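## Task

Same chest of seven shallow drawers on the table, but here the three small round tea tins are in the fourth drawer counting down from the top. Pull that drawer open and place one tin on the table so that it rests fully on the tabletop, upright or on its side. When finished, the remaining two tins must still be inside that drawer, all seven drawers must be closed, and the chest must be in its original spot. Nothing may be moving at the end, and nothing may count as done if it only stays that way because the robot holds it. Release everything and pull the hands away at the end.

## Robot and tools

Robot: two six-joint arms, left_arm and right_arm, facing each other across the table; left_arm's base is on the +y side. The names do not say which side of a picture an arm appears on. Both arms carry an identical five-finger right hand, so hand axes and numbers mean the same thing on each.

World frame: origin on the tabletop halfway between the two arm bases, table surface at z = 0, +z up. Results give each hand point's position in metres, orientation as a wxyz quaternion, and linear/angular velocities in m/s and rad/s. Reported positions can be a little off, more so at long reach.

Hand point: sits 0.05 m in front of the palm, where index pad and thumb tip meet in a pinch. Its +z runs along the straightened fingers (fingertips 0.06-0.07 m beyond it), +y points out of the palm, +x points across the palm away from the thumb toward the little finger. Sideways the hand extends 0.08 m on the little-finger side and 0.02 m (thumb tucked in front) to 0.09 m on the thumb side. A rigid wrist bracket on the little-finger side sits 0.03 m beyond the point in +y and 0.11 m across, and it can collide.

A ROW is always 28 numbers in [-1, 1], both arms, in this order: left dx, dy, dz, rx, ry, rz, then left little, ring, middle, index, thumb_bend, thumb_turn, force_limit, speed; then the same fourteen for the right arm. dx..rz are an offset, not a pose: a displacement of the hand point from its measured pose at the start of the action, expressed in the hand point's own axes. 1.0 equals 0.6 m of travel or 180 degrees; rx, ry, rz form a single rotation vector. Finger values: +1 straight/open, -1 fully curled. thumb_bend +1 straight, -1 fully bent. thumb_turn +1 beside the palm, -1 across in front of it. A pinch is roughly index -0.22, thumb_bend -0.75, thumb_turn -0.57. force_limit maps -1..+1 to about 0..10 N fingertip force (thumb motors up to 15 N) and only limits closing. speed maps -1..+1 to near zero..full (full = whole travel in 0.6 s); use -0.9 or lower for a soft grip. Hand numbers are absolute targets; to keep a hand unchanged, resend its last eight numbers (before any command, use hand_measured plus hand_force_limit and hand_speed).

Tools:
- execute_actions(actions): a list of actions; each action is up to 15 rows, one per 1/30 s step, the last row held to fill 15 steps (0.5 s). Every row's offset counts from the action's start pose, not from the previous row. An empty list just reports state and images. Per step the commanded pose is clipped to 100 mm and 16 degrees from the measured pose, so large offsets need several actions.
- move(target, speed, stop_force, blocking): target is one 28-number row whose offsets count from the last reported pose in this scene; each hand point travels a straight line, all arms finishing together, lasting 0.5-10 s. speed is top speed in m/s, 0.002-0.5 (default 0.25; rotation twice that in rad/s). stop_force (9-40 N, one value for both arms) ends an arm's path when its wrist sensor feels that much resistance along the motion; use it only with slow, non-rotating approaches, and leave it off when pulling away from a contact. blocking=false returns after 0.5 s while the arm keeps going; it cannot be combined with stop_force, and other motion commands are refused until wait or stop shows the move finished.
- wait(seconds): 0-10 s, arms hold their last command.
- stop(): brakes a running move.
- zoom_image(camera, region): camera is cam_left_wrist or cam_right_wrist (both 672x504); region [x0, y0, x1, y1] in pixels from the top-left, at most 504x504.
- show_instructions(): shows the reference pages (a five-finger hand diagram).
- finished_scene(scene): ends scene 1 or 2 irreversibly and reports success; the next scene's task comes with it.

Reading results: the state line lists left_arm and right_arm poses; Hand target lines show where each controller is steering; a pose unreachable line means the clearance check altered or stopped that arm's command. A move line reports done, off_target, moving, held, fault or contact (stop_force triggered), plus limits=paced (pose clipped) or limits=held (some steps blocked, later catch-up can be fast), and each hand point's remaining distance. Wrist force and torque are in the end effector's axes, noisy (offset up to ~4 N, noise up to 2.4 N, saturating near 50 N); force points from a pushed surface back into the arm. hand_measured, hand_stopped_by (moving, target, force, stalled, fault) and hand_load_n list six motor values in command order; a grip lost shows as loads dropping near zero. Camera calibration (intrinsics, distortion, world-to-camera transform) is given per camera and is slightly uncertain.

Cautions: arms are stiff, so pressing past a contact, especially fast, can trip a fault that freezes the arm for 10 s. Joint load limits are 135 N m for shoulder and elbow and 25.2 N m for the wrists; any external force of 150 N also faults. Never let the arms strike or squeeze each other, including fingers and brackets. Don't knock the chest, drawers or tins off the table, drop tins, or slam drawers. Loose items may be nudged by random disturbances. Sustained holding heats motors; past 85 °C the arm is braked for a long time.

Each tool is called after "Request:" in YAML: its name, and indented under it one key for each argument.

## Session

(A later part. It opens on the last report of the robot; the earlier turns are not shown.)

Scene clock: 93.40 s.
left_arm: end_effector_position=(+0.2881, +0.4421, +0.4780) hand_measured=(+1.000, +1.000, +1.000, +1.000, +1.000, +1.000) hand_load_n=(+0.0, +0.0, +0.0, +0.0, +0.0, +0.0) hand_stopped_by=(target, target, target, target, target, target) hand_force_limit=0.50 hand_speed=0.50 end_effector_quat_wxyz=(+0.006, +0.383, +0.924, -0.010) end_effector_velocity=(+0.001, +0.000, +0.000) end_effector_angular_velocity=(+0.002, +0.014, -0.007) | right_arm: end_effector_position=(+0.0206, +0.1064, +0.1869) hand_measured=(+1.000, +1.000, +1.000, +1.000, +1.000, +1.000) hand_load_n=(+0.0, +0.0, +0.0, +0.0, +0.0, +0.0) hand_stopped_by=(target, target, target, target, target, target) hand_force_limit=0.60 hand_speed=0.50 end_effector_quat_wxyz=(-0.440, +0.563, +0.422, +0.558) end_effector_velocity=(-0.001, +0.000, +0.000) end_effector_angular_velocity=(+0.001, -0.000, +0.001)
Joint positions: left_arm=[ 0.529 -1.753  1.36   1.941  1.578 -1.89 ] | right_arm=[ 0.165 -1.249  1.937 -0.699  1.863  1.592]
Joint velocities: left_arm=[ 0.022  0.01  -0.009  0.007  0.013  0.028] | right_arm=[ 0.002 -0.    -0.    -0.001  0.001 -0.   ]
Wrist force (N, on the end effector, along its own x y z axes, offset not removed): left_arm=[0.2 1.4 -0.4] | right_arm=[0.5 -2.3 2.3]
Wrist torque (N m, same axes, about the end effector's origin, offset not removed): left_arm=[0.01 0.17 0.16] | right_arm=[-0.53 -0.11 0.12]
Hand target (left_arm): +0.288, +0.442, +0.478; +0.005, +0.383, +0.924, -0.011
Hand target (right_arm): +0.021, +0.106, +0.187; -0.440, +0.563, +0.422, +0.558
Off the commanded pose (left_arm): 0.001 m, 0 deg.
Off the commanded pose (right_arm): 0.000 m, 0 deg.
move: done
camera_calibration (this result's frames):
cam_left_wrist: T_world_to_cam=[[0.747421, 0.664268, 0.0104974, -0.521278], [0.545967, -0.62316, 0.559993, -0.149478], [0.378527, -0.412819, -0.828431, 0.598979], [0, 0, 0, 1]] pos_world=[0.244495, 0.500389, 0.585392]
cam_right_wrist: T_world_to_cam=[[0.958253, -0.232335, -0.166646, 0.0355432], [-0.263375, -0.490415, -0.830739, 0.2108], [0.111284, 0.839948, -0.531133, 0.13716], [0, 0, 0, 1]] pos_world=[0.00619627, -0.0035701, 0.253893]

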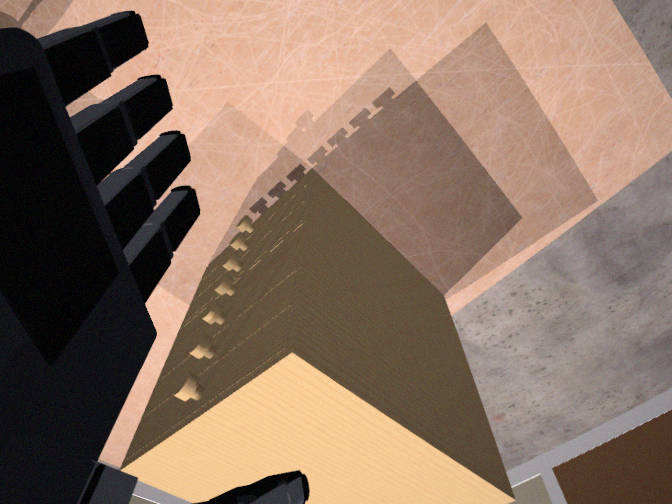

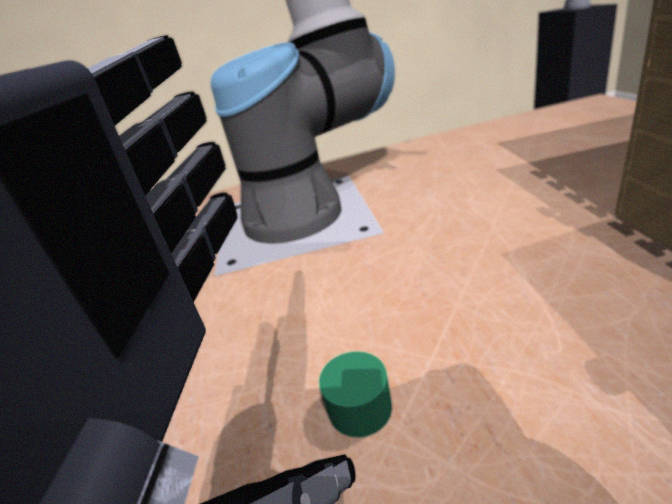

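Request:
move:
  target: [0,0,-0.1,0,0,0.55,1,1,1,1,1,1,0.8,0.5, 0.105,0.4,-0.334,0,0,0.55,1,1,1,1,1,1,0.8,0.5]
  speed: 0.3

Request:
move:
  target: [0,0,0,0,0,0.45,1,1,1,1,1,1,0.8,0.5, 0,0,0,0,0,0.45,1,1,1,1,1,1,0.8,0.5]
  speed: 0.4

Scene clock: 98.13 s.
left_arm: end_effector_position=(+0.2879, +0.4434, +0.5380) hand_measured=(+1.000, +1.000, +1.000, +1.000, +1.000, +1.000) hand_load_n=(+0.0, +0.0, +0.0, +0.0, +0.0, +0.0) hand_stopped_by=(target, target, target, target, target, target) hand_force_limit=0.80 hand_speed=0.50 end_effector_quat_wxyz=(+0.011, +0.951, +0.309, -0.001) end_effector_velocity=(-0.001, +0.000, +0.001) end_effector_angular_velocity=(-0.004, -0.001, -0.006) | right_arm: end_effector_position=(+0.2021, -0.1498, +0.2423) hand_measured=(+1.000, +1.000, +1.000, +1.000, +1.000, +1.000) hand_load_n=(+0.0, +0.0, +0.0, +0.0, +0.0, +0.0) hand_stopped_by=(target, target, target, target, target, target) hand_force_limit=0.80 hand_speed=0.50 end_effector_quat_wxyz=(+0.709, -0.688, +0.153, -0.030) end_effector_velocity=(+0.001, -0.002, +0.001) end_effector_angular_velocity=(+0.013, +0.005, +0.010)
Joint positions: left_arm=[ 1.02  -1.613  1.074  2.093  1.586  0.328] | right_arm=[-1.305 -2.12   2.46  -0.358  0.394  3.334]
Joint velocities: left_arm=[ 0.004 -0.001 -0.002  0.     0.003  0.009] | right_arm=[-0.021 -0.006  0.01  -0.034 -0.031  0.037]
Wrist force (N, on the end effector, along its own x y z axes, offset not removed): left_arm=[-0.6 0.7 -1.4] | right_arm=[0.0 -2.6 2.7]
Wrist torque (N m, same axes, about the end effector's origin, offset not removed): left_arm=[0.02 0.20 0.11] | right_arm=[-0.54 -0.05 0.14]
Hand target (left_arm): +0.288, +0.443, +0.538; +0.011, +0.951, +0.309, -0.001
Hand target (right_arm): +0.202, -0.150, +0.242; +0.709, -0.687, +0.153, -0.029
Off the commanded pose (left_arm): 0.000 m, 0 deg.
Off the commanded pose (right_arm): 0.000 m, 0 deg.
move: done
camera_calibration (this result's frames):
cam_left_wrist: T_world_to_cam=[[0.539162, -0.841005, 0.0448867, 0.186243], [-0.716321, -0.429893, 0.549615, 0.101178], [-0.442932, -0.328484, -0.834212, 0.851562], [0, 0, 0, 1]] pos_world=[0.349246, 0.479852, 0.646414]
cam_right_wrist: T_world_to_cam=[[-0.296656, 0.107325, -0.948935, 0.305397], [-0.911866, -0.327045, 0.248078, 0.0730785], [-0.283719, 0.938894, 0.194886, 0.28034], [0, 0, 0, 1]] pos_world=[0.236773, -0.272087, 0.217038]

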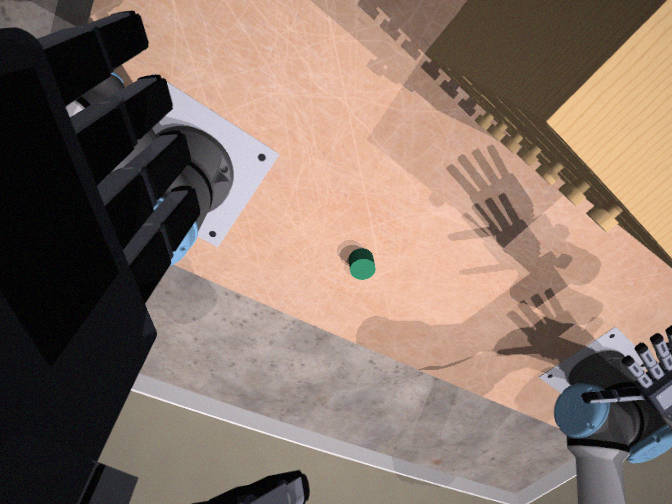

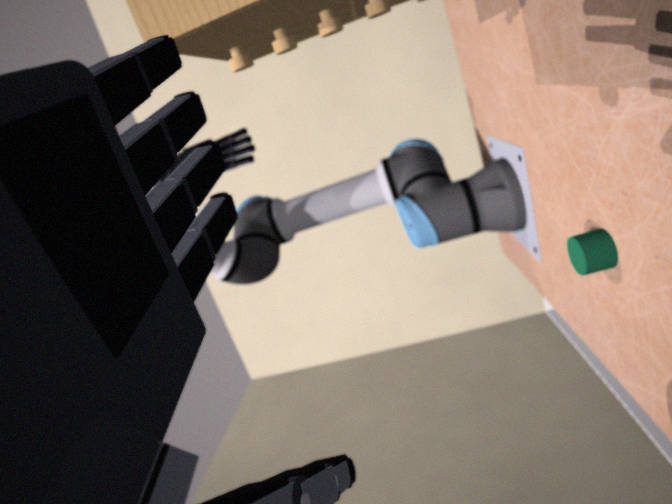

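Scene clock: 100.67 s.
left_arm: end_effector_position=(+0.2879, +0.4433, +0.5379) hand_measured=(+1.000, +1.000, +1.000, +1.000, +1.000, +1.000) hand_load_n=(+0.0, +0.0, +0.0, +0.0, +0.0, +0.0) hand_stopped_by=(target, target, target, target, target, target) hand_force_limit=0.80 hand_speed=0.50 end_effector_quat_wxyz=(+0.009, +0.924, -0.382, +0.006) end_effector_velocity=(-0.000, -0.000, -0.000) end_effector_angular_velocity=(-0.001, +0.001, -0.005) | right_arm: end_effector_position=(+0.2021, -0.1499, +0.2423) hand_measured=(+1.000, +1.000, +1.000, +1.000, +1.000, +1.000) hand_load_n=(+0.0, +0.0, +0.0, +0.0, +0.0, +0.0) hand_stopped_by=(target, target, target, target, target, target) hand_force_limit=0.80 hand_speed=0.50 end_effector_quat_wxyz=(+0.558, -0.424, +0.564, +0.437) end_effector_velocity=(-0.000, +0.000, -0.000) end_effector_angular_velocity=(+0.017, +0.003, -0.000)
Joint positions: left_arm=[ 1.038 -1.389  0.827  2.117  1.587  1.759] | right_arm=[-1.347 -1.898  2.609 -0.724  0.352  4.743]
Joint velocities: left_arm=[-0.     0.001 -0.001  0.     0.002  0.005] | right_arm=[ 0.005 -0.     0.015 -0.059  0.005  0.048]
Wrist force (N, on the end effector, along its own x y z axes, offset not removed): left_arm=[-0.7 0.7 -1.7] | right_arm=[-0.5 -0.7 3.4]
Wrist torque (N m, same axes, about the end effector's origin, offset not removed): left_arm=[-0.09 0.28 0.09] | right_arm=[-0.32 0.00 0.16]
Hand target (left_arm): +0.288, +0.443, +0.538; +0.009, +0.924, -0.382, +0.006
Hand target (right_arm): +0.202, -0.150, +0.242; +0.559, -0.424, +0.563, +0.437
Off the commanded pose (left_arm): 0.000 m, 0 deg.
Off the commanded pose (right_arm): 0.000 m, 0 deg.
move: done
camera_calibration (this result's frames):
cam_left_wrist: T_world_to_cam=[[-0.746755, -0.664182, 0.0349247, 0.483369], [-0.551241, 0.647446, 0.526258, -0.411391], [-0.372143, 0.373734, -0.849608, 0.528011], [0, 0, 0, 1]] pos_world=[0.330678, 0.390063, 0.648219]
cam_right_wrist: T_world_to_cam=[[-0.948093, 0.27417, 0.16109, 0.193124], [-0.024037, -0.566926, 0.823418, -0.281754], [0.317083, 0.776805, 0.544089, 0.0500728], [0, 0, 0, 1]] pos_world=[0.16045, -0.251579, 0.173647]

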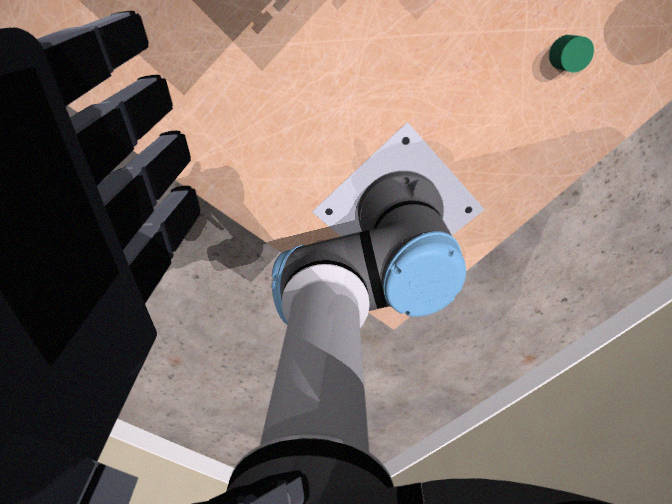

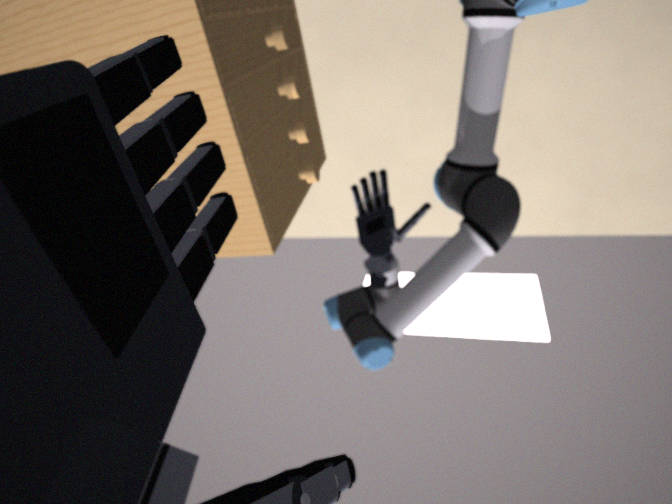

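Request:
move:
  target: [0,0,0,0,0.5,0,1,1,1,1,1,1,0.8,0.5, 0,0,0,0.167,0,-0.006,1,1,1,1,1,1,0.8,0.5]
  speed: 0.3

Scene clock: 104.33 s.
left_arm: end_effector_position=(+0.2852, +0.4440, +0.5377) hand_measured=(+1.000, +1.000, +1.000, +1.000, +1.000, +1.000) hand_load_n=(+0.0, +0.0, +0.0, +0.0, +0.0, +0.0) hand_stopped_by=(target, target, target, target, target, target) hand_force_limit=0.80 hand_speed=0.50 end_effector_quat_wxyz=(+0.246, +0.709, -0.292, +0.593) end_effector_velocity=(-0.001, -0.000, +0.000) end_effector_angular_velocity=(-0.000, -0.001, -0.002) | right_arm: end_effector_position=(+0.2021, -0.1499, +0.2429) hand_measured=(+1.000, +1.000, +1.000, +1.000, +1.000, +1.000) hand_load_n=(+0.0, +0.0, +0.0, +0.0, +0.0, +0.0) hand_stopped_by=(target, target, target, target, target, target) hand_force_limit=0.80 hand_speed=0.50 end_effector_quat_wxyz=(+0.653, -0.270, +0.653, +0.272) end_effector_velocity=(+0.000, +0.001, +0.001) end_effector_angular_velocity=(+0.002, -0.001, -0.016)
Joint positions: left_arm=[ 1.562 -2.066  1.61   0.687  2.27   1.718] | right_arm=[-0.784 -2.022  2.66  -0.638  1.438  4.714]
Joint velocities: left_arm=[-0.    -0.001  0.     0.     0.002  0.   ] | right_arm=[ 0.031  0.013 -0.006 -0.01   0.047  0.002]
Wrist force (N, on the end effector, along its own x y z axes, offset not removed): left_arm=[0.2 -0.5 0.0] | right_arm=[-0.1 -2.7 0.7]
Wrist torque (N m, same axes, about the end effector's origin, offset not removed): left_arm=[-0.30 0.03 0.07] | right_arm=[-0.47 -0.03 0.14]
Hand target (left_arm): +0.285, +0.444, +0.538; +0.246, +0.709, -0.292, +0.593
Hand target (right_arm): +0.202, -0.150, +0.243; +0.653, -0.270, +0.653, +0.271
Off the commanded pose (left_arm): 0.003 m, 11 deg.
Off the commanded pose (right_arm): 0.001 m, 0 deg.
move: held (left_arm); limits=held; held on 17 of 95 steps (left_arm), including the last (left_arm)
pose unreachable (left arm): on one or more control steps of this call, first in action 0 (counted from 0), this arm could not follow its commanded pose, so it was not sent that pose on those steps. On the call's last step it was still not sent that pose. It may still have moved: this result reports where it is.
cause: the commanded pose would bring two parts of the arm too close to each other (joints 4 (wrist 1) to 6 (wrist 3) lie between them).
camera_calibration (this result's frames):
cam_left_wrist: T_world_to_cam=[[-0.728301, -0.68341, -0.0502843, 0.530937], [-0.440993, 0.523596, -0.728953, 0.285342], [0.524503, -0.508722, -0.682714, 0.572921], [0, 0, 0, 1]] pos_world=[0.212017, 0.504902, 0.62584]
cam_right_wrist: T_world_to_cam=[[-0.686072, 0.713004, 0.144674, 0.209823], [-0.311341, -0.467462, 0.827373, -0.210273], [0.65755, 0.522595, 0.542699, -0.056811], [0, 0, 0, 1]] pos_world=[0.115843, -0.21821, 0.174449]

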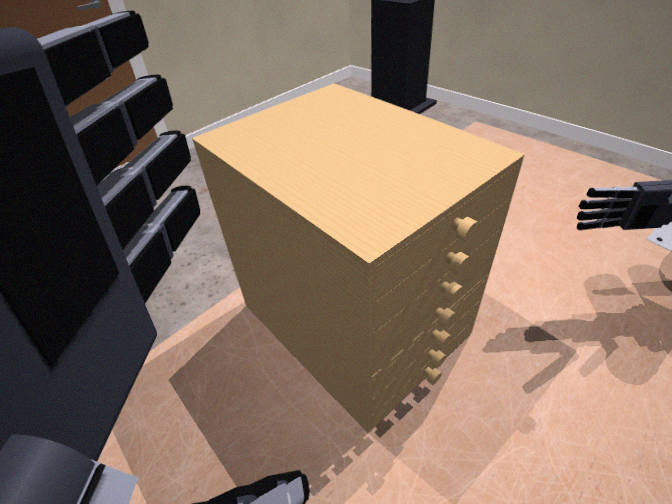

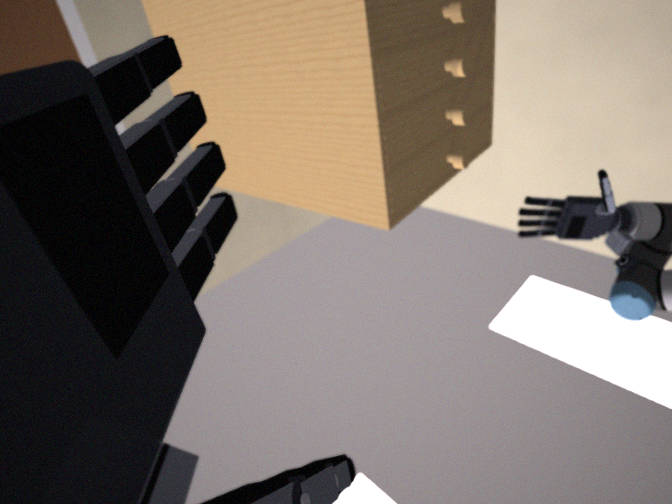

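Request:
move:
  target: [-0.5,-0.382,0.684,0,0,0,1,1,1,1,1,1,0.8,0.5, 0.172,-0.487,0.628,0,0,0,1,1,1,1,1,1,0.8,0.5]
  speed: 0.2

Scene clock: 111.57 s.
left_arm: end_effector_position=(+0.6943, +0.3574, +0.1692) hand_measured=(+1.000, +1.000, +1.000, +1.000, +1.000, +1.000) hand_load_n=(+0.0, +0.0, +0.0, +0.0, +0.0, +0.0) hand_stopped_by=(target, target, target, target, target, target) hand_force_limit=0.80 hand_speed=0.50 end_effector_quat_wxyz=(+0.246, +0.709, -0.292, +0.593) end_effector_velocity=(+0.002, -0.001, +0.001) end_effector_angular_velocity=(-0.000, -0.002, -0.002) | right_arm: end_effector_position=(+0.6750, -0.0897, +0.1390) hand_measured=(+1.000, +1.000, +1.000, +1.000, +1.000, +1.000) hand_load_n=(+0.0, +0.0, +0.0, +0.0, +0.0, +0.0) hand_stopped_by=(target, target, target, target, target, target) hand_force_limit=0.80 hand_speed=0.50 end_effector_quat_wxyz=(+0.653, -0.271, +0.653, +0.271) end_effector_velocity=(-0.000, +0.000, +0.001) end_effector_angular_velocity=(+0.001, -0.001, +0.001)
Joint positions: left_arm=[ 1.456 -1.055  1.565 -0.296  2.166  1.688] | right_arm=[-1.222 -0.892  1.707 -0.816  1.     4.713]
Joint velocities: left_arm=[-0.     0.004 -0.007  0.001  0.002  0.   ] | right_arm=[ 0.    -0.    -0.001 -0.001 -0.     0.001]
Wrist force (N, on the end effector, along its own x y z axes, offset not removed): left_arm=[1.8 -1.3 -0.8] | right_arm=[0.4 -2.8 2.5]
Wrist torque (N m, same axes, about the end effector's origin, offset not removed): left_arm=[-0.28 -0.13 0.11] | right_arm=[-0.55 -0.14 0.10]
Hand target (left_arm): +0.695, +0.357, +0.169; +0.246, +0.709, -0.292, +0.593
Hand target (right_arm): +0.675, -0.090, +0.139; +0.653, -0.271, +0.653, +0.271
Off the commanded pose (left_arm): 0.001 m, 0 deg.
Off the commanded pose (right_arm): 0.001 m, 0 deg.
move: done; limits=paced
camera_calibration (this result's frames):
cam_left_wrist: T_world_to_cam=[[-0.72824, -0.683489, -0.0500899, 0.751104], [-0.441016, 0.523326, -0.729133, 0.242575], [0.524568, -0.508893, -0.682537, 0.0627451], [0, 0, 0, 1]] pos_world=[0.621049, 0.418356, 0.257318]
cam_right_wrist: T_world_to_cam=[[-0.686155, 0.713187, 0.143374, 0.506616], [-0.311826, -0.466418, 0.827779, 0.0514696], [0.657233, 0.523277, 0.542425, -0.342594], [0, 0, 0, 1]] pos_world=[0.588831, -0.158034, 0.0705907]

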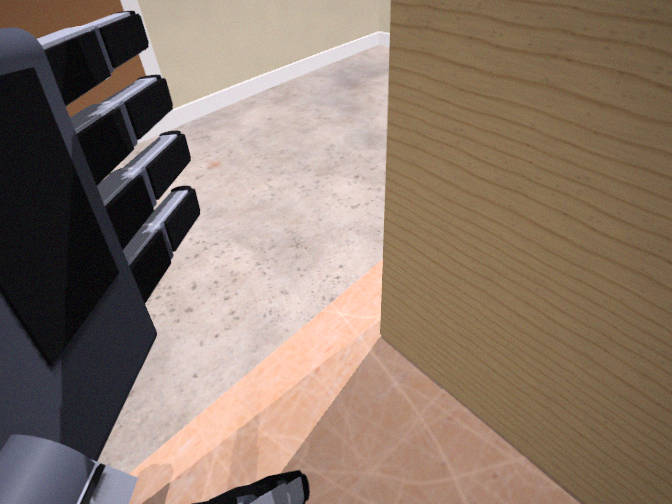

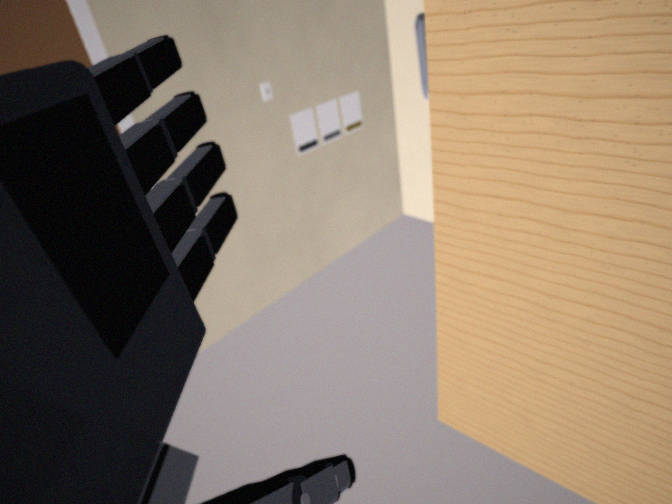

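Request:
move:
  target: [0.027,0.154,0.15,0,0,0,1,1,1,1,1,1,0.8,0.5, 0,0.177,0.177,0,0,0,1,1,1,1,1,1,0.8,0.5]
  speed: 0.03
  stop_force: 9

Scene clock: 126.87 s.
left_arm: end_effector_position=(+0.6953, +0.2384, +0.1702) hand_measured=(+1.000, +1.000, +1.000, +1.000, +1.000, +1.000) hand_load_n=(+0.0, +0.0, +0.0, +0.0, +0.0, +0.0) hand_stopped_by=(target, target, target, target, target, target) hand_force_limit=0.80 hand_speed=0.50 end_effector_quat_wxyz=(+0.245, +0.710, -0.289, +0.594) end_effector_velocity=(-0.000, -0.000, -0.000) end_effector_angular_velocity=(+0.000, +0.000, -0.000) | right_arm: end_effector_position=(+0.6748, +0.0317, +0.1391) hand_measured=(+1.000, +1.000, +1.000, +1.000, +0.998, +1.000) hand_load_n=(+0.0, +0.0, +0.0, +0.0, -3.0, +5.0) hand_stopped_by=(target, target, target, target, target, target) hand_force_limit=0.80 hand_speed=0.50 end_effector_quat_wxyz=(+0.653, -0.271, +0.653, +0.272) end_effector_velocity=(+0.000, -0.000, +0.000) end_effector_angular_velocity=(-0.000, +0.000, -0.001)
Joint positions: left_arm=[ 1.24  -1.052  1.557 -0.315  1.948  1.637] | right_arm=[-1.019 -0.781  1.485 -0.705  1.203  4.714]
Joint velocities: left_arm=[-0.  0.  0. -0.  0.  0.] | right_arm=[-0.    -0.    -0.     0.001  0.001 -0.   ]
Wrist force (N, on the end effector, along its own x y z axes, offset not removed): left_arm=[-1.2 -1.1 -1.1] | right_arm=[14.0 -50.0 -17.2]
Wrist torque (N m, same axes, about the end effector's origin, offset not removed): left_arm=[-0.25 0.34 0.12] | right_arm=[-1.01 -2.08 4.62]
Hand target (left_arm): +0.695, +0.238, +0.170; +0.245, +0.710, -0.289, +0.594
Hand target (right_arm): +0.675, +0.032, +0.139; +0.653, -0.271, +0.653, +0.272
Off the commanded pose (left_arm): 0.011 m, 0 deg.
Off the commanded pose (right_arm): 0.029 m, 0 deg.
FORCE FAULT: contact force on the left arm reached its limit, and that arm stopped for 10 seconds. The contact can be on any part of that arm, not only on its tool. That time counts as 19 of the actions that you can send in this scene. That arm's remaining commands of this call were not run. That arm holds still and accepts commands again. Move the arm away from the contact; if what it grips holds it there, let go first. Pushing or pulling that hard again can fault the arm again.
move: fault (left_arm), contact (right_arm)
camera_calibration (this result's frames):
cam_left_wrist: T_world_to_cam=[[-0.723595, -0.688435, -0.0496782, 0.668422], [-0.444475, 0.51982, -0.72954, 0.309306], [0.528065, -0.505811, -0.682132, -0.000945297], [0, 0, 0, 1]] pos_world=[0.621645, 0.298904, 0.258212]
cam_right_wrist: T_world_to_cam=[[-0.686088, 0.713124, 0.144004, 0.41976], [-0.311675, -0.466965, 0.827528, 0.107854], [0.657375, 0.522875, 0.542642, -0.406095], [0, 0, 0, 1]] pos_world=[0.588564, -0.0366405, 0.0706648]

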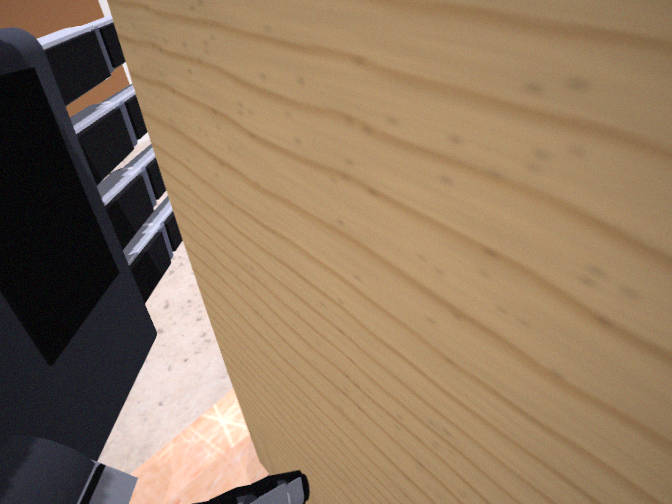

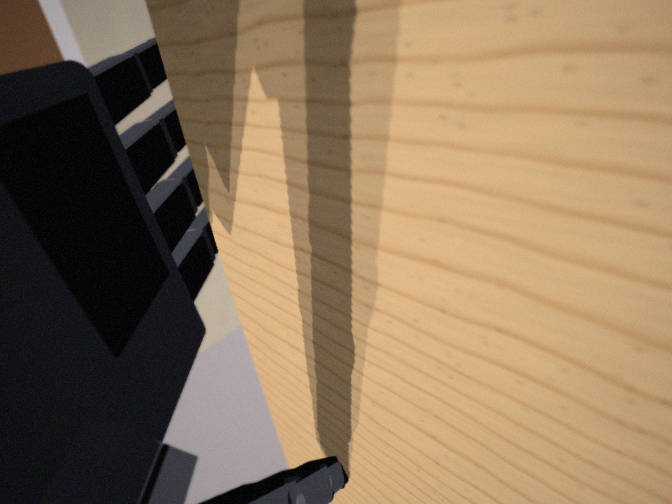

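Request:
move:
  target: [-0.02,-0.118,-0.116,0,0,0,1,1,1,1,1,1,0.8,0.5, 0,-0.118,-0.118,0,0,0,1,1,1,1,1,1,0.8,0.5]
  speed: 0.05

Request:
move:
  target: [0,-0.1,0.0,-0.17,0,0,1,1,1,1,1,1,0.8,0.5, 0,-0.1,0.0,-0.17,0,0,1,1,1,1,1,1,0.8,0.5]
  speed: 0.1

Scene clock: 129.63 s.
left_arm: end_effector_position=(+0.6947, +0.3381, +0.1703) hand_measured=(+1.000, +1.000, +1.000, +1.000, +1.000, +1.000) hand_load_n=(+0.0, +0.0, +0.0, +0.0, +0.0, +0.0) hand_stopped_by=(target, target, target, target, target, target) hand_force_limit=0.80 hand_speed=0.50 end_effector_quat_wxyz=(+0.244, +0.710, -0.289, +0.594) end_effector_velocity=(-0.000, +0.002, -0.000) end_effector_angular_velocity=(-0.000, -0.000, -0.001) | right_arm: end_effector_position=(+0.6749, -0.0682, +0.1390) hand_measured=(+1.000, +1.000, +1.000, +1.000, +1.000, +1.000) hand_load_n=(+0.0, +0.0, +0.0, +0.0, +0.0, +0.0) hand_stopped_by=(target, target, target, target, target, target) hand_force_limit=0.80 hand_speed=0.50 end_effector_quat_wxyz=(+0.653, -0.271, +0.653, +0.271) end_effector_velocity=(-0.000, -0.003, +0.000) end_effector_angular_velocity=(+0.000, -0.002, +0.001)
Joint positions: left_arm=[ 1.419 -1.062  1.573 -0.304  2.123  1.677] | right_arm=[-1.183 -0.875  1.674 -0.799  1.039  4.713]
Joint velocities: left_arm=[ 0.005  0.001 -0.001  0.     0.006  0.001] | right_arm=[-0.005 -0.002  0.004 -0.003 -0.005 -0.   ]
Wrist force (N, on the end effector, along its own x y z axes, offset not removed): left_arm=[-0.4 -1.8 -0.8] | right_arm=[0.7 -1.0 3.2]
Wrist torque (N m, same axes, about the end effector's origin, offset not removed): left_arm=[-0.36 0.10 0.06] | right_arm=[-0.43 -0.26 0.22]
Hand target (left_arm): +0.695, +0.338, +0.170; +0.244, +0.710, -0.289, +0.594
Hand target (right_arm): +0.675, -0.068, +0.139; +0.653, -0.271, +0.653, +0.271
Off the commanded pose (left_arm): 0.000 m, 0 deg.
Off the commanded pose (right_arm): 0.000 m, 0 deg.
move: done
camera_calibration (this result's frames):
cam_left_wrist: T_world_to_cam=[[-0.723565, -0.688434, -0.0501166, 0.736683], [-0.444387, 0.52016, -0.729352, 0.25707], [0.528179, -0.505462, -0.682301, 0.0497748], [0, 0, 0, 1]] pos_world=[0.620987, 0.398599, 0.258376]
cam_right_wrist: T_world_to_cam=[[-0.686103, 0.713212, 0.143497, 0.491158], [-0.311834, -0.466518, 0.82772, 0.0614633], [0.657284, 0.523154, 0.542483, -0.35383], [0, 0, 0, 1]] pos_world=[0.588719, -0.136518, 0.0705927]

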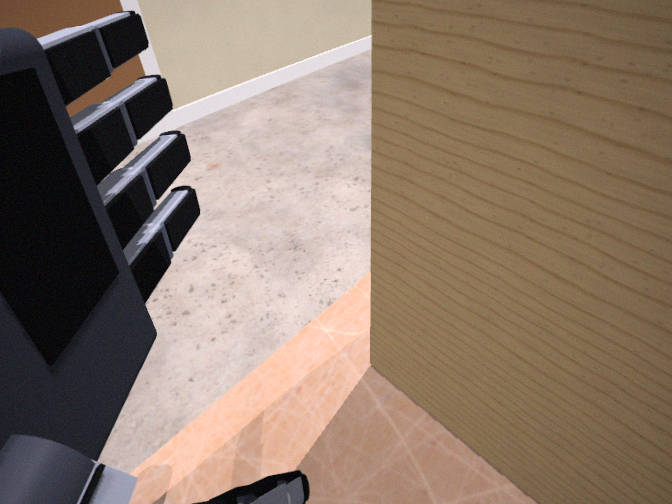

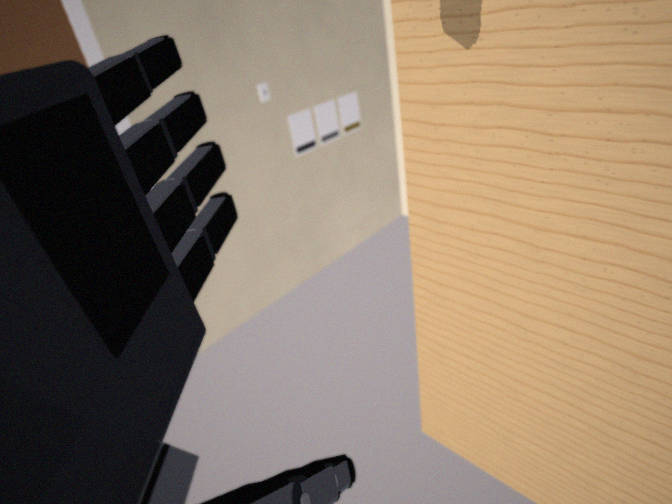

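Scene clock: 132.73 s.
left_arm: end_effector_position=(+0.7071, +0.3513, +0.1700) hand_measured=(+1.000, +1.000, +1.000, +1.000, +1.000, +1.000) hand_load_n=(+0.0, +0.0, +0.0, +0.0, +0.0, +0.0) hand_stopped_by=(target, target, target, target, target, target) hand_force_limit=0.80 hand_speed=0.50 end_effector_quat_wxyz=(+0.300, +0.688, -0.335, +0.570) end_effector_velocity=(+0.000, +0.000, -0.000) end_effector_angular_velocity=(+0.000, +0.000, +0.001) | right_arm: end_effector_position=(+0.7172, -0.1105, +0.1387) hand_measured=(+1.000, +1.000, +1.000, +1.000, +1.000, +1.000) hand_load_n=(+0.0, +0.0, +0.0, +0.0, +0.0, +0.0) hand_stopped_by=(target, target, target, target, target, target) hand_force_limit=0.80 hand_speed=0.50 end_effector_quat_wxyz=(+0.559, -0.433, +0.559, +0.433) end_effector_velocity=(+0.001, -0.001, -0.000) end_effector_angular_velocity=(-0.004, +0.001, +0.015)
Joint positions: left_arm=[ 1.491 -0.943  1.387 -0.202  2.35   1.711] | right_arm=[-1.359 -0.625  1.172 -0.547  0.331  4.714]
Joint velocities: left_arm=[ 0.     0.    -0.    -0.    -0.001 -0.   ] | right_arm=[-0.002  0.012 -0.028  0.03  -0.017 -0.013]
Wrist force (N, on the end effector, along its own x y z axes, offset not removed): left_arm=[0.0 1.4 0.3] | right_arm=[0.5 -2.5 1.6]
Wrist torque (N m, same axes, about the end effector's origin, offset not removed): left_arm=[0.08 0.05 0.23] | right_arm=[-0.52 -0.14 0.10]
Hand target (left_arm): +0.707, +0.351, +0.170; +0.300, +0.688, -0.335, +0.570
Hand target (right_arm): +0.717, -0.111, +0.139; +0.558, -0.434, +0.559, +0.434
Off the commanded pose (left_arm): 0.042 m, 22 deg; orientation clipped at the last step of the last action.
Off the commanded pose (right_arm): 0.000 m, 0 deg.
move: held (left_arm); limits=paced,held; held on 63 of 93 steps (left_arm), including the last (left_arm)
pose unreachable (left arm): on one or more control steps of this call, first in action 0 (counted from 0), this arm could not follow its commanded pose, so it was not sent that pose on those steps. On the call's last step it was still not sent that pose. It may still have moved: this result reports where it is.
cause: the commanded pose would bring two parts of the arm too close to each other (joints 4 (wrist 1) to 6 (wrist 3) lie between them).
camera_calibration (this result's frames):
cam_left_wrist: T_world_to_cam=[[-0.821822, -0.569298, -0.0225533, 0.77767], [-0.373152, 0.56774, -0.733777, 0.189161], [0.430542, -0.594618, -0.679016, 0.14944], [0, 0, 0, 1]] pos_world=[0.645352, 0.424191, 0.257814]
cam_right_wrist: T_world_to_cam=[[-0.953152, 0.26643, 0.143237, 0.692628], [-0.0321265, -0.560006, 0.827866, -0.155804], [0.300782, 0.78448, 0.54233, -0.0746966], [0, 0, 0, 1]] pos_world=[0.677642, -0.21319, 0.0702854]

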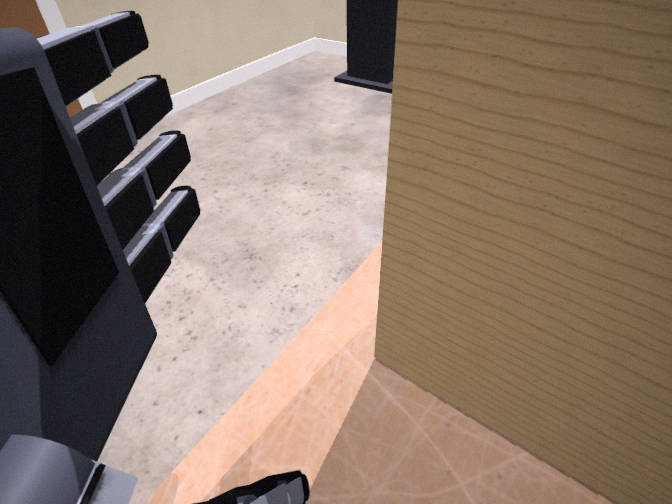

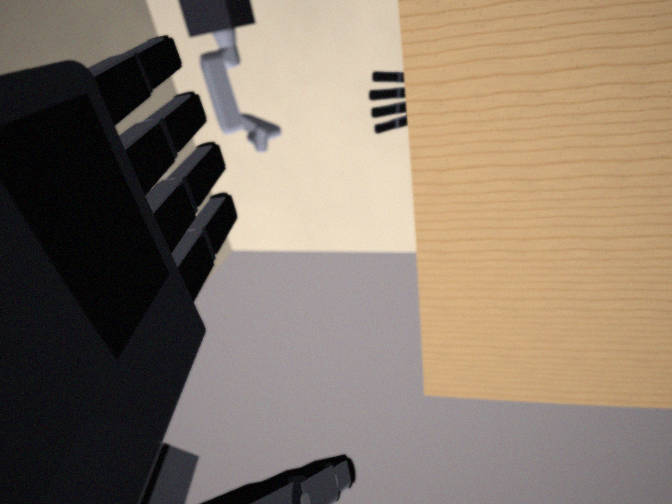

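Request:
move:
  target: [0,0.03,0.05,0,0,0,1,1,1,1,1,1,0.8,0.5, 0,0.03,0.16,0,0,0,1,1,1,1,1,1,0.8,0.5]
  speed: 0.05

Request:
move:
  target: [0,0.13,0,0,0,0,1,1,1,1,1,1,0.8,0.5, 0,0.13,0,0,0,0,1,1,1,1,1,1,0.8,0.5]
  speed: 0.01
  stop_force: 9

Scene clock: 135.93 s.
left_arm: end_effector_position=(+0.7101, +0.3169, +0.1655) hand_measured=(+1.000, +1.000, +1.000, +1.000, +1.000, +1.000) hand_load_n=(+0.0, +0.0, +0.0, +0.0, +0.0, +0.0) hand_stopped_by=(target, target, target, target, target, target) hand_force_limit=0.80 hand_speed=0.50 end_effector_quat_wxyz=(+0.300, +0.688, -0.335, +0.570) end_effector_velocity=(-0.000, -0.001, -0.002) end_effector_angular_velocity=(+0.000, +0.002, +0.000) | right_arm: end_effector_position=(+0.7237, -0.0133, +0.1389) hand_measured=(+1.000, +1.000, +1.000, +1.000, +1.000, +1.000) hand_load_n=(+0.0, +0.0, +0.0, +0.0, +0.0, +0.0) hand_stopped_by=(target, target, target, target, target, target) hand_force_limit=0.80 hand_speed=0.50 end_effector_quat_wxyz=(+0.559, -0.433, +0.559, +0.434) end_effector_velocity=(+0.001, +0.003, -0.000) end_effector_angular_velocity=(-0.001, -0.000, -0.001)
Joint positions: left_arm=[ 1.433 -0.939  1.392 -0.223  2.294  1.692] | right_arm=[-1.223 -0.535  0.987 -0.454  0.467  4.714]
Joint velocities: left_arm=[-0.001  0.002  0.001 -0.    -0.002 -0.001] | right_arm=[ 0.003  0.004 -0.008  0.005  0.005 -0.001]
Wrist force (N, on the end effector, along its own x y z axes, offset not removed): left_arm=[1.9 -0.8 0.7] | right_arm=[-0.5 -2.0 3.1]
Wrist torque (N m, same axes, about the end effector's origin, offset not removed): left_arm=[-0.37 -0.17 0.23] | right_arm=[-0.49 -0.10 0.03]
Hand target (left_arm): +0.710, +0.317, +0.165; +0.300, +0.688, -0.335, +0.570
Hand target (right_arm): +0.724, -0.013, +0.139; +0.559, -0.433, +0.559, +0.434
Off the commanded pose (left_arm): 0.000 m, 0 deg.
Off the commanded pose (right_arm): 0.000 m, 0 deg.
move: done
camera_calibration (this result's frames):
cam_left_wrist: T_world_to_cam=[[-0.821824, -0.569299, -0.0224422, 0.760411], [-0.373164, 0.567619, -0.733865, 0.206586], [0.430527, -0.594733, -0.678925, 0.124601], [0, 0, 0, 1]] pos_world=[0.648371, 0.389744, 0.253266]
cam_right_wrist: T_world_to_cam=[[-0.953132, 0.266391, 0.143438, 0.672819], [-0.0320906, -0.560429, 0.82758, -0.101291], [0.300847, 0.784191, 0.542712, -0.153045], [0, 0, 0, 1]] pos_world=[0.684078, -0.115983, 0.0703779]

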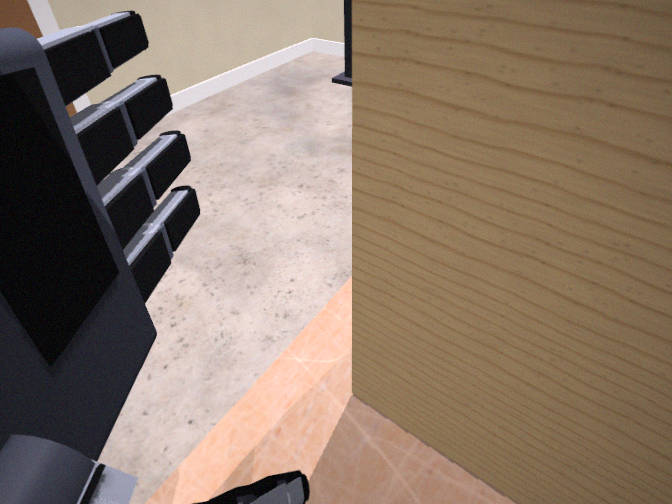

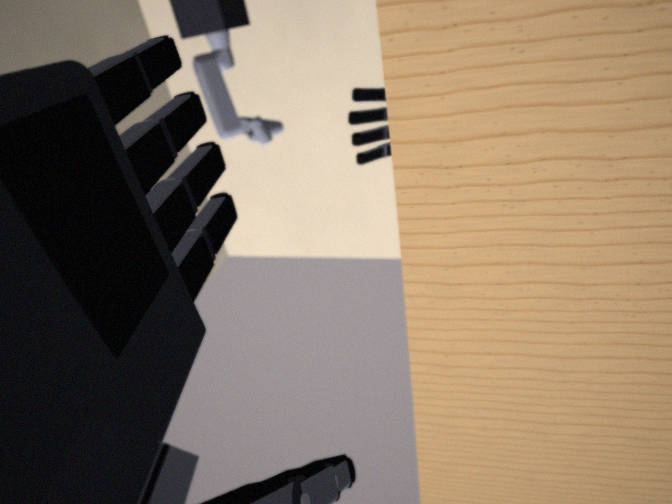

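Scene clock: 143.80 s.
left_arm: end_effector_position=(+0.6533, +0.2747, +0.1678) hand_measured=(+1.000, +1.000, +1.000, +1.000, +1.000, +1.000) hand_load_n=(+0.0, +0.0, +0.0, +0.5, +0.0, +0.0) hand_stopped_by=(target, target, target, target, target, target) hand_force_limit=0.80 hand_speed=0.50 end_effector_quat_wxyz=(+0.300, +0.688, -0.334, +0.570) end_effector_velocity=(+0.000, +0.000, +0.001) end_effector_angular_velocity=(-0.000, -0.002, +0.000) | right_arm: end_effector_position=(+0.6515, +0.0054, +0.1391) hand_measured=(+1.000, +1.000, +1.000, +1.000, +1.000, +1.000) hand_load_n=(+0.0, +0.0, +0.0, +0.0, +0.0, +0.0) hand_stopped_by=(target, target, target, target, target, target) hand_force_limit=0.80 hand_speed=0.50 end_effector_quat_wxyz=(+0.559, -0.433, +0.559, +0.434) end_effector_velocity=(+0.003, -0.001, -0.001) end_effector_angular_velocity=(-0.001, +0.003, +0.002)
Joint positions: left_arm=[ 1.334 -1.066  1.595 -0.318  2.197  1.664] | right_arm=[-1.171 -0.668  1.258 -0.592  0.518  4.715]
Joint velocities: left_arm=[ 0.001 -0.    -0.001 -0.     0.     0.   ] | right_arm=[-0.002  0.007 -0.012  0.009 -0.004 -0.   ]
Wrist force (N, on the end effector, along its own x y z axes, offset not removed): left_arm=[0.3 -4.4 -2.2] | right_arm=[4.0 -15.7 -5.1]
Wrist torque (N m, same axes, about the end effector's origin, offset not removed): left_arm=[0.14 -0.05 0.13] | right_arm=[0.12 0.29 -0.14]
Hand target (left_arm): +0.653, +0.275, +0.168; +0.300, +0.688, -0.334, +0.570
Hand target (right_arm): +0.652, +0.005, +0.139; +0.559, -0.433, +0.559, +0.434
Off the commanded pose (left_arm): 0.007 m, 0 deg.
Off the commanded pose (right_arm): 0.003 m, 0 deg.
move: contact (left_arm, right_arm)
camera_calibration (this result's frames):
cam_left_wrist: T_world_to_cam=[[-0.821821, -0.56931, -0.0222796, 0.689797], [-0.373177, 0.567421, -0.734011, 0.211105], [0.430521, -0.594911, -0.678772, 0.125577], [0, 0, 0, 1]] pos_world=[0.591605, 0.34763, 0.25556]
cam_right_wrist: T_world_to_cam=[[-0.953222, 0.266219, 0.143158, 0.599099], [-0.0323039, -0.56062, 0.827443, -0.0931692], [0.300538, 0.784112, 0.542996, -0.14597], [0, 0, 0, 1]] pos_world=[0.611935, -0.0972671, 0.0705876]

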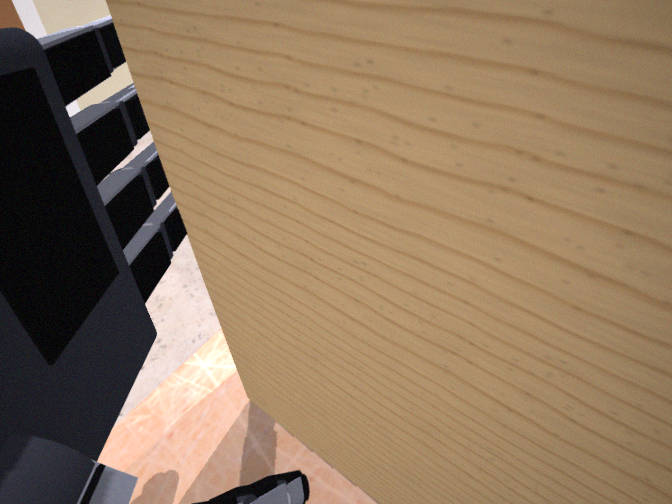

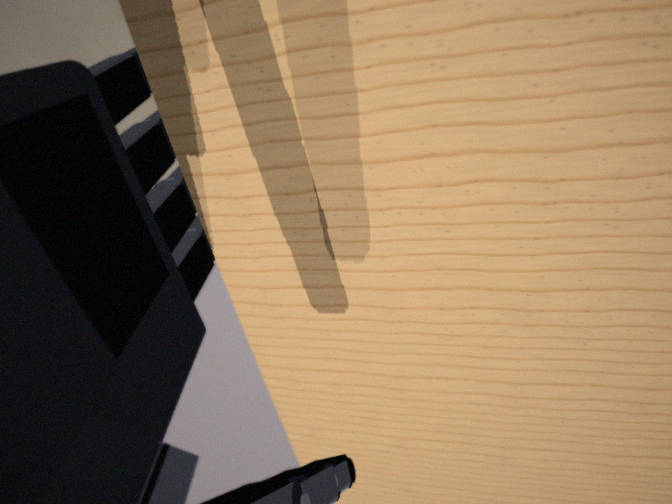

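Request:
move:
  target: [-0.013,0.08,-0.058,0,0,0,1,1,1,1,1,1,0.8,0.5, 0,0.097,-0.025,0,0,0,1,1,1,1,1,1,0.8,0.5]
  speed: 0.015
  stop_force: 30

Scene clock: 148.23 s.
left_arm: end_effector_position=(+0.5938, +0.2747, +0.1676) hand_measured=(+1.000, +1.000, +1.000, +1.000, +1.000, +1.000) hand_load_n=(+0.0, +0.0, +0.0, +1.0, +0.0, +0.0) hand_stopped_by=(target, target, target, target, target, target) hand_force_limit=0.80 hand_speed=0.50 end_effector_quat_wxyz=(+0.300, +0.688, -0.334, +0.570) end_effector_velocity=(-0.002, +0.000, +0.001) end_effector_angular_velocity=(-0.001, -0.002, +0.001) | right_arm: end_effector_position=(+0.5917, +0.0054, +0.1391) hand_measured=(+1.000, +1.000, +1.000, +1.000, +1.000, +1.000) hand_load_n=(+0.0, +0.0, +0.0, +0.0, +0.0, +0.0) hand_stopped_by=(target, target, target, target, target, target) hand_force_limit=0.80 hand_speed=0.50 end_effector_quat_wxyz=(+0.559, -0.433, +0.559, +0.434) end_effector_velocity=(-0.003, -0.000, -0.000) end_effector_angular_velocity=(+0.000, -0.000, +0.000)
Joint positions: left_arm=[ 1.296 -1.19   1.788 -0.392  2.16   1.654] | right_arm=[-1.145 -0.772  1.468 -0.697  0.544  4.715]
Joint velocities: left_arm=[-0.002 -0.007  0.008 -0.003 -0.002 -0.   ] | right_arm=[ 0.001 -0.004  0.009 -0.006  0.001  0.001]
Wrist force (N, on the end effector, along its own x y z axes, offset not removed): left_arm=[0.4 -13.8 2.9] | right_arm=[6.6 -15.5 -1.1]
Wrist torque (N m, same axes, about the end effector's origin, offset not removed): left_arm=[0.35 -0.13 0.21] | right_arm=[-0.26 0.28 -0.01]
Hand target (left_arm): +0.594, +0.275, +0.168; +0.300, +0.688, -0.334, +0.570
Hand target (right_arm): +0.591, +0.005, +0.139; +0.559, -0.433, +0.559, +0.434
Off the commanded pose (left_arm): 0.000 m, 0 deg.
Off the commanded pose (right_arm): 0.000 m, 0 deg.
move: done
camera_calibration (this result's frames):
cam_left_wrist: T_world_to_cam=[[-0.821839, -0.569288, -0.0221884, 0.640862], [-0.373198, 0.567368, -0.734041, 0.188805], [0.43047, -0.594983, -0.678742, 0.151121], [0, 0, 0, 1]] pos_world=[0.532094, 0.347628, 0.255382]
cam_right_wrist: T_world_to_cam=[[-0.953227, 0.266182, 0.1432, 0.542083], [-0.0322575, -0.560653, 0.827422, -0.0951469], [0.30053, 0.784102, 0.543016, -0.128009], [0, 0, 0, 1]] pos_world=[0.552129, -0.097265, 0.0706112]

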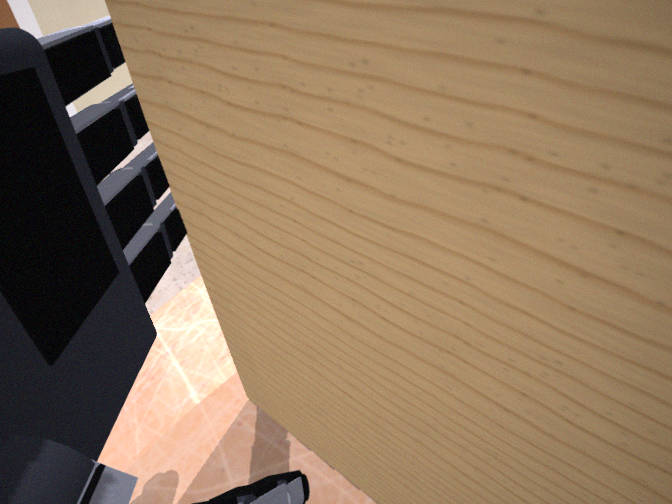

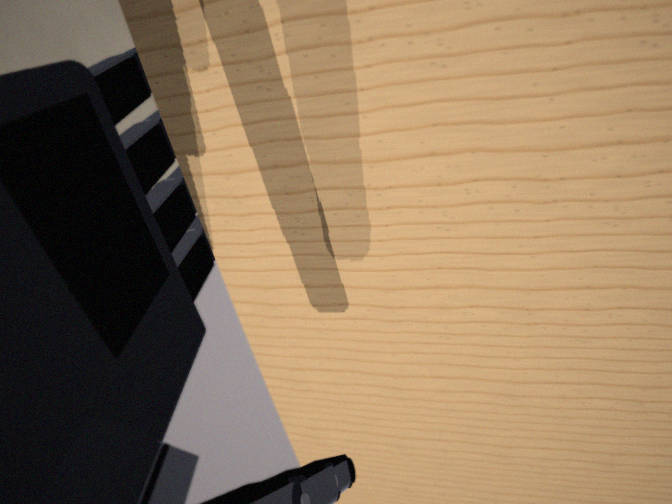

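Request:
move:
  target: [0,-0.1,0,0,0,0,1,1,1,1,1,1,0.8,0.5, 0,-0.1,0,0,0,0,1,1,1,1,1,1,0.8,0.5]
  speed: 0.05

Scene clock: 150.17 s.
left_arm: end_effector_position=(+0.6417, +0.3103, +0.1657) hand_measured=(+1.000, +1.000, +1.000, +1.000, +1.000, +1.000) hand_load_n=(+0.0, +0.0, +0.0, +0.0, +0.0, +0.0) hand_stopped_by=(target, target, target, target, target, target) hand_force_limit=0.80 hand_speed=0.50 end_effector_quat_wxyz=(+0.300, +0.688, -0.334, +0.570) end_effector_velocity=(+0.002, +0.001, +0.001) end_effector_angular_velocity=(-0.000, -0.001, -0.001) | right_arm: end_effector_position=(+0.6495, -0.0096, +0.1391) hand_measured=(+1.000, +1.000, +1.000, +1.000, +1.000, +1.000) hand_load_n=(+0.0, +0.0, +0.0, +0.0, +0.0, +0.0) hand_stopped_by=(target, target, target, target, target, target) hand_force_limit=0.80 hand_speed=0.50 end_effector_quat_wxyz=(+0.559, -0.433, +0.559, +0.434) end_effector_velocity=(+0.004, -0.000, +0.000) end_effector_angular_velocity=(-0.001, -0.002, -0.002)
Joint positions: left_arm=[ 1.394 -1.087  1.636 -0.327  2.256  1.681] | right_arm=[-1.192 -0.686  1.293 -0.61   0.497  4.715]
Joint velocities: left_arm=[ 0.004  0.003 -0.008  0.005  0.005  0.002] | right_arm=[-0.002  0.005 -0.011  0.006  0.    -0.002]
Wrist force (N, on the end effector, along its own x y z axes, offset not removed): left_arm=[-1.0 -0.4 0.8] | right_arm=[0.1 -1.8 1.9]
Wrist torque (N m, same axes, about the end effector's origin, offset not removed): left_arm=[-0.24 0.22 0.06] | right_arm=[-0.40 -0.02 0.17]
Hand target (left_arm): +0.642, +0.310, +0.166; +0.300, +0.688, -0.335, +0.570
Hand target (right_arm): +0.650, -0.010, +0.139; +0.559, -0.433, +0.559, +0.434
Off the commanded pose (left_arm): 0.000 m, 0 deg.
Off the commanded pose (right_arm): 0.000 m, 0 deg.
move: done
camera_calibration (this result's frames):
cam_left_wrist: T_world_to_cam=[[-0.821787, -0.569354, -0.022414, 0.700484], [-0.373161, 0.567502, -0.733957, 0.184998], [0.430601, -0.594792, -0.678826, 0.150222], [0, 0, 0, 1]] pos_world=[0.579997, 0.383187, 0.253455]
cam_right_wrist: T_world_to_cam=[[-0.953214, 0.266257, 0.143143, 0.601151], [-0.032343, -0.560629, 0.827435, -0.101552], [0.300561, 0.784093, 0.543011, -0.13367], [0, 0, 0, 1]] pos_world=[0.609917, -0.112184, 0.0705613]

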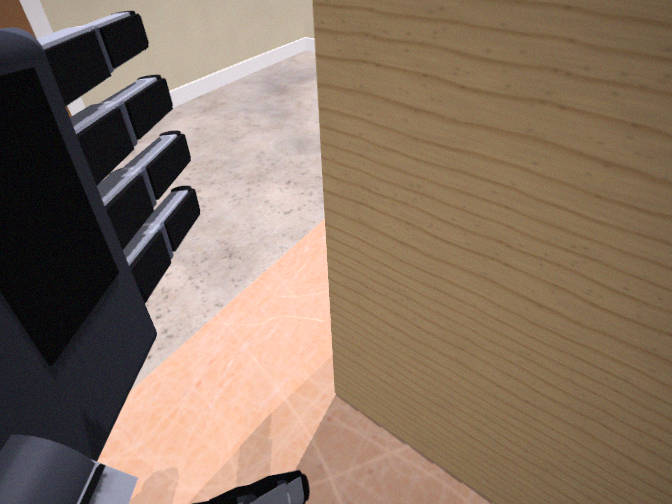

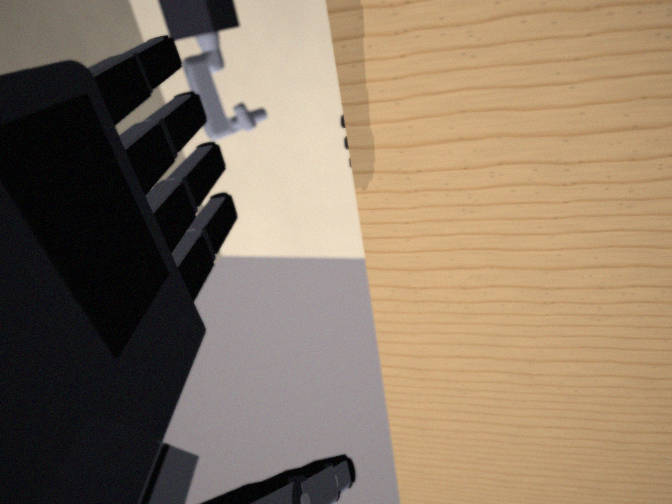

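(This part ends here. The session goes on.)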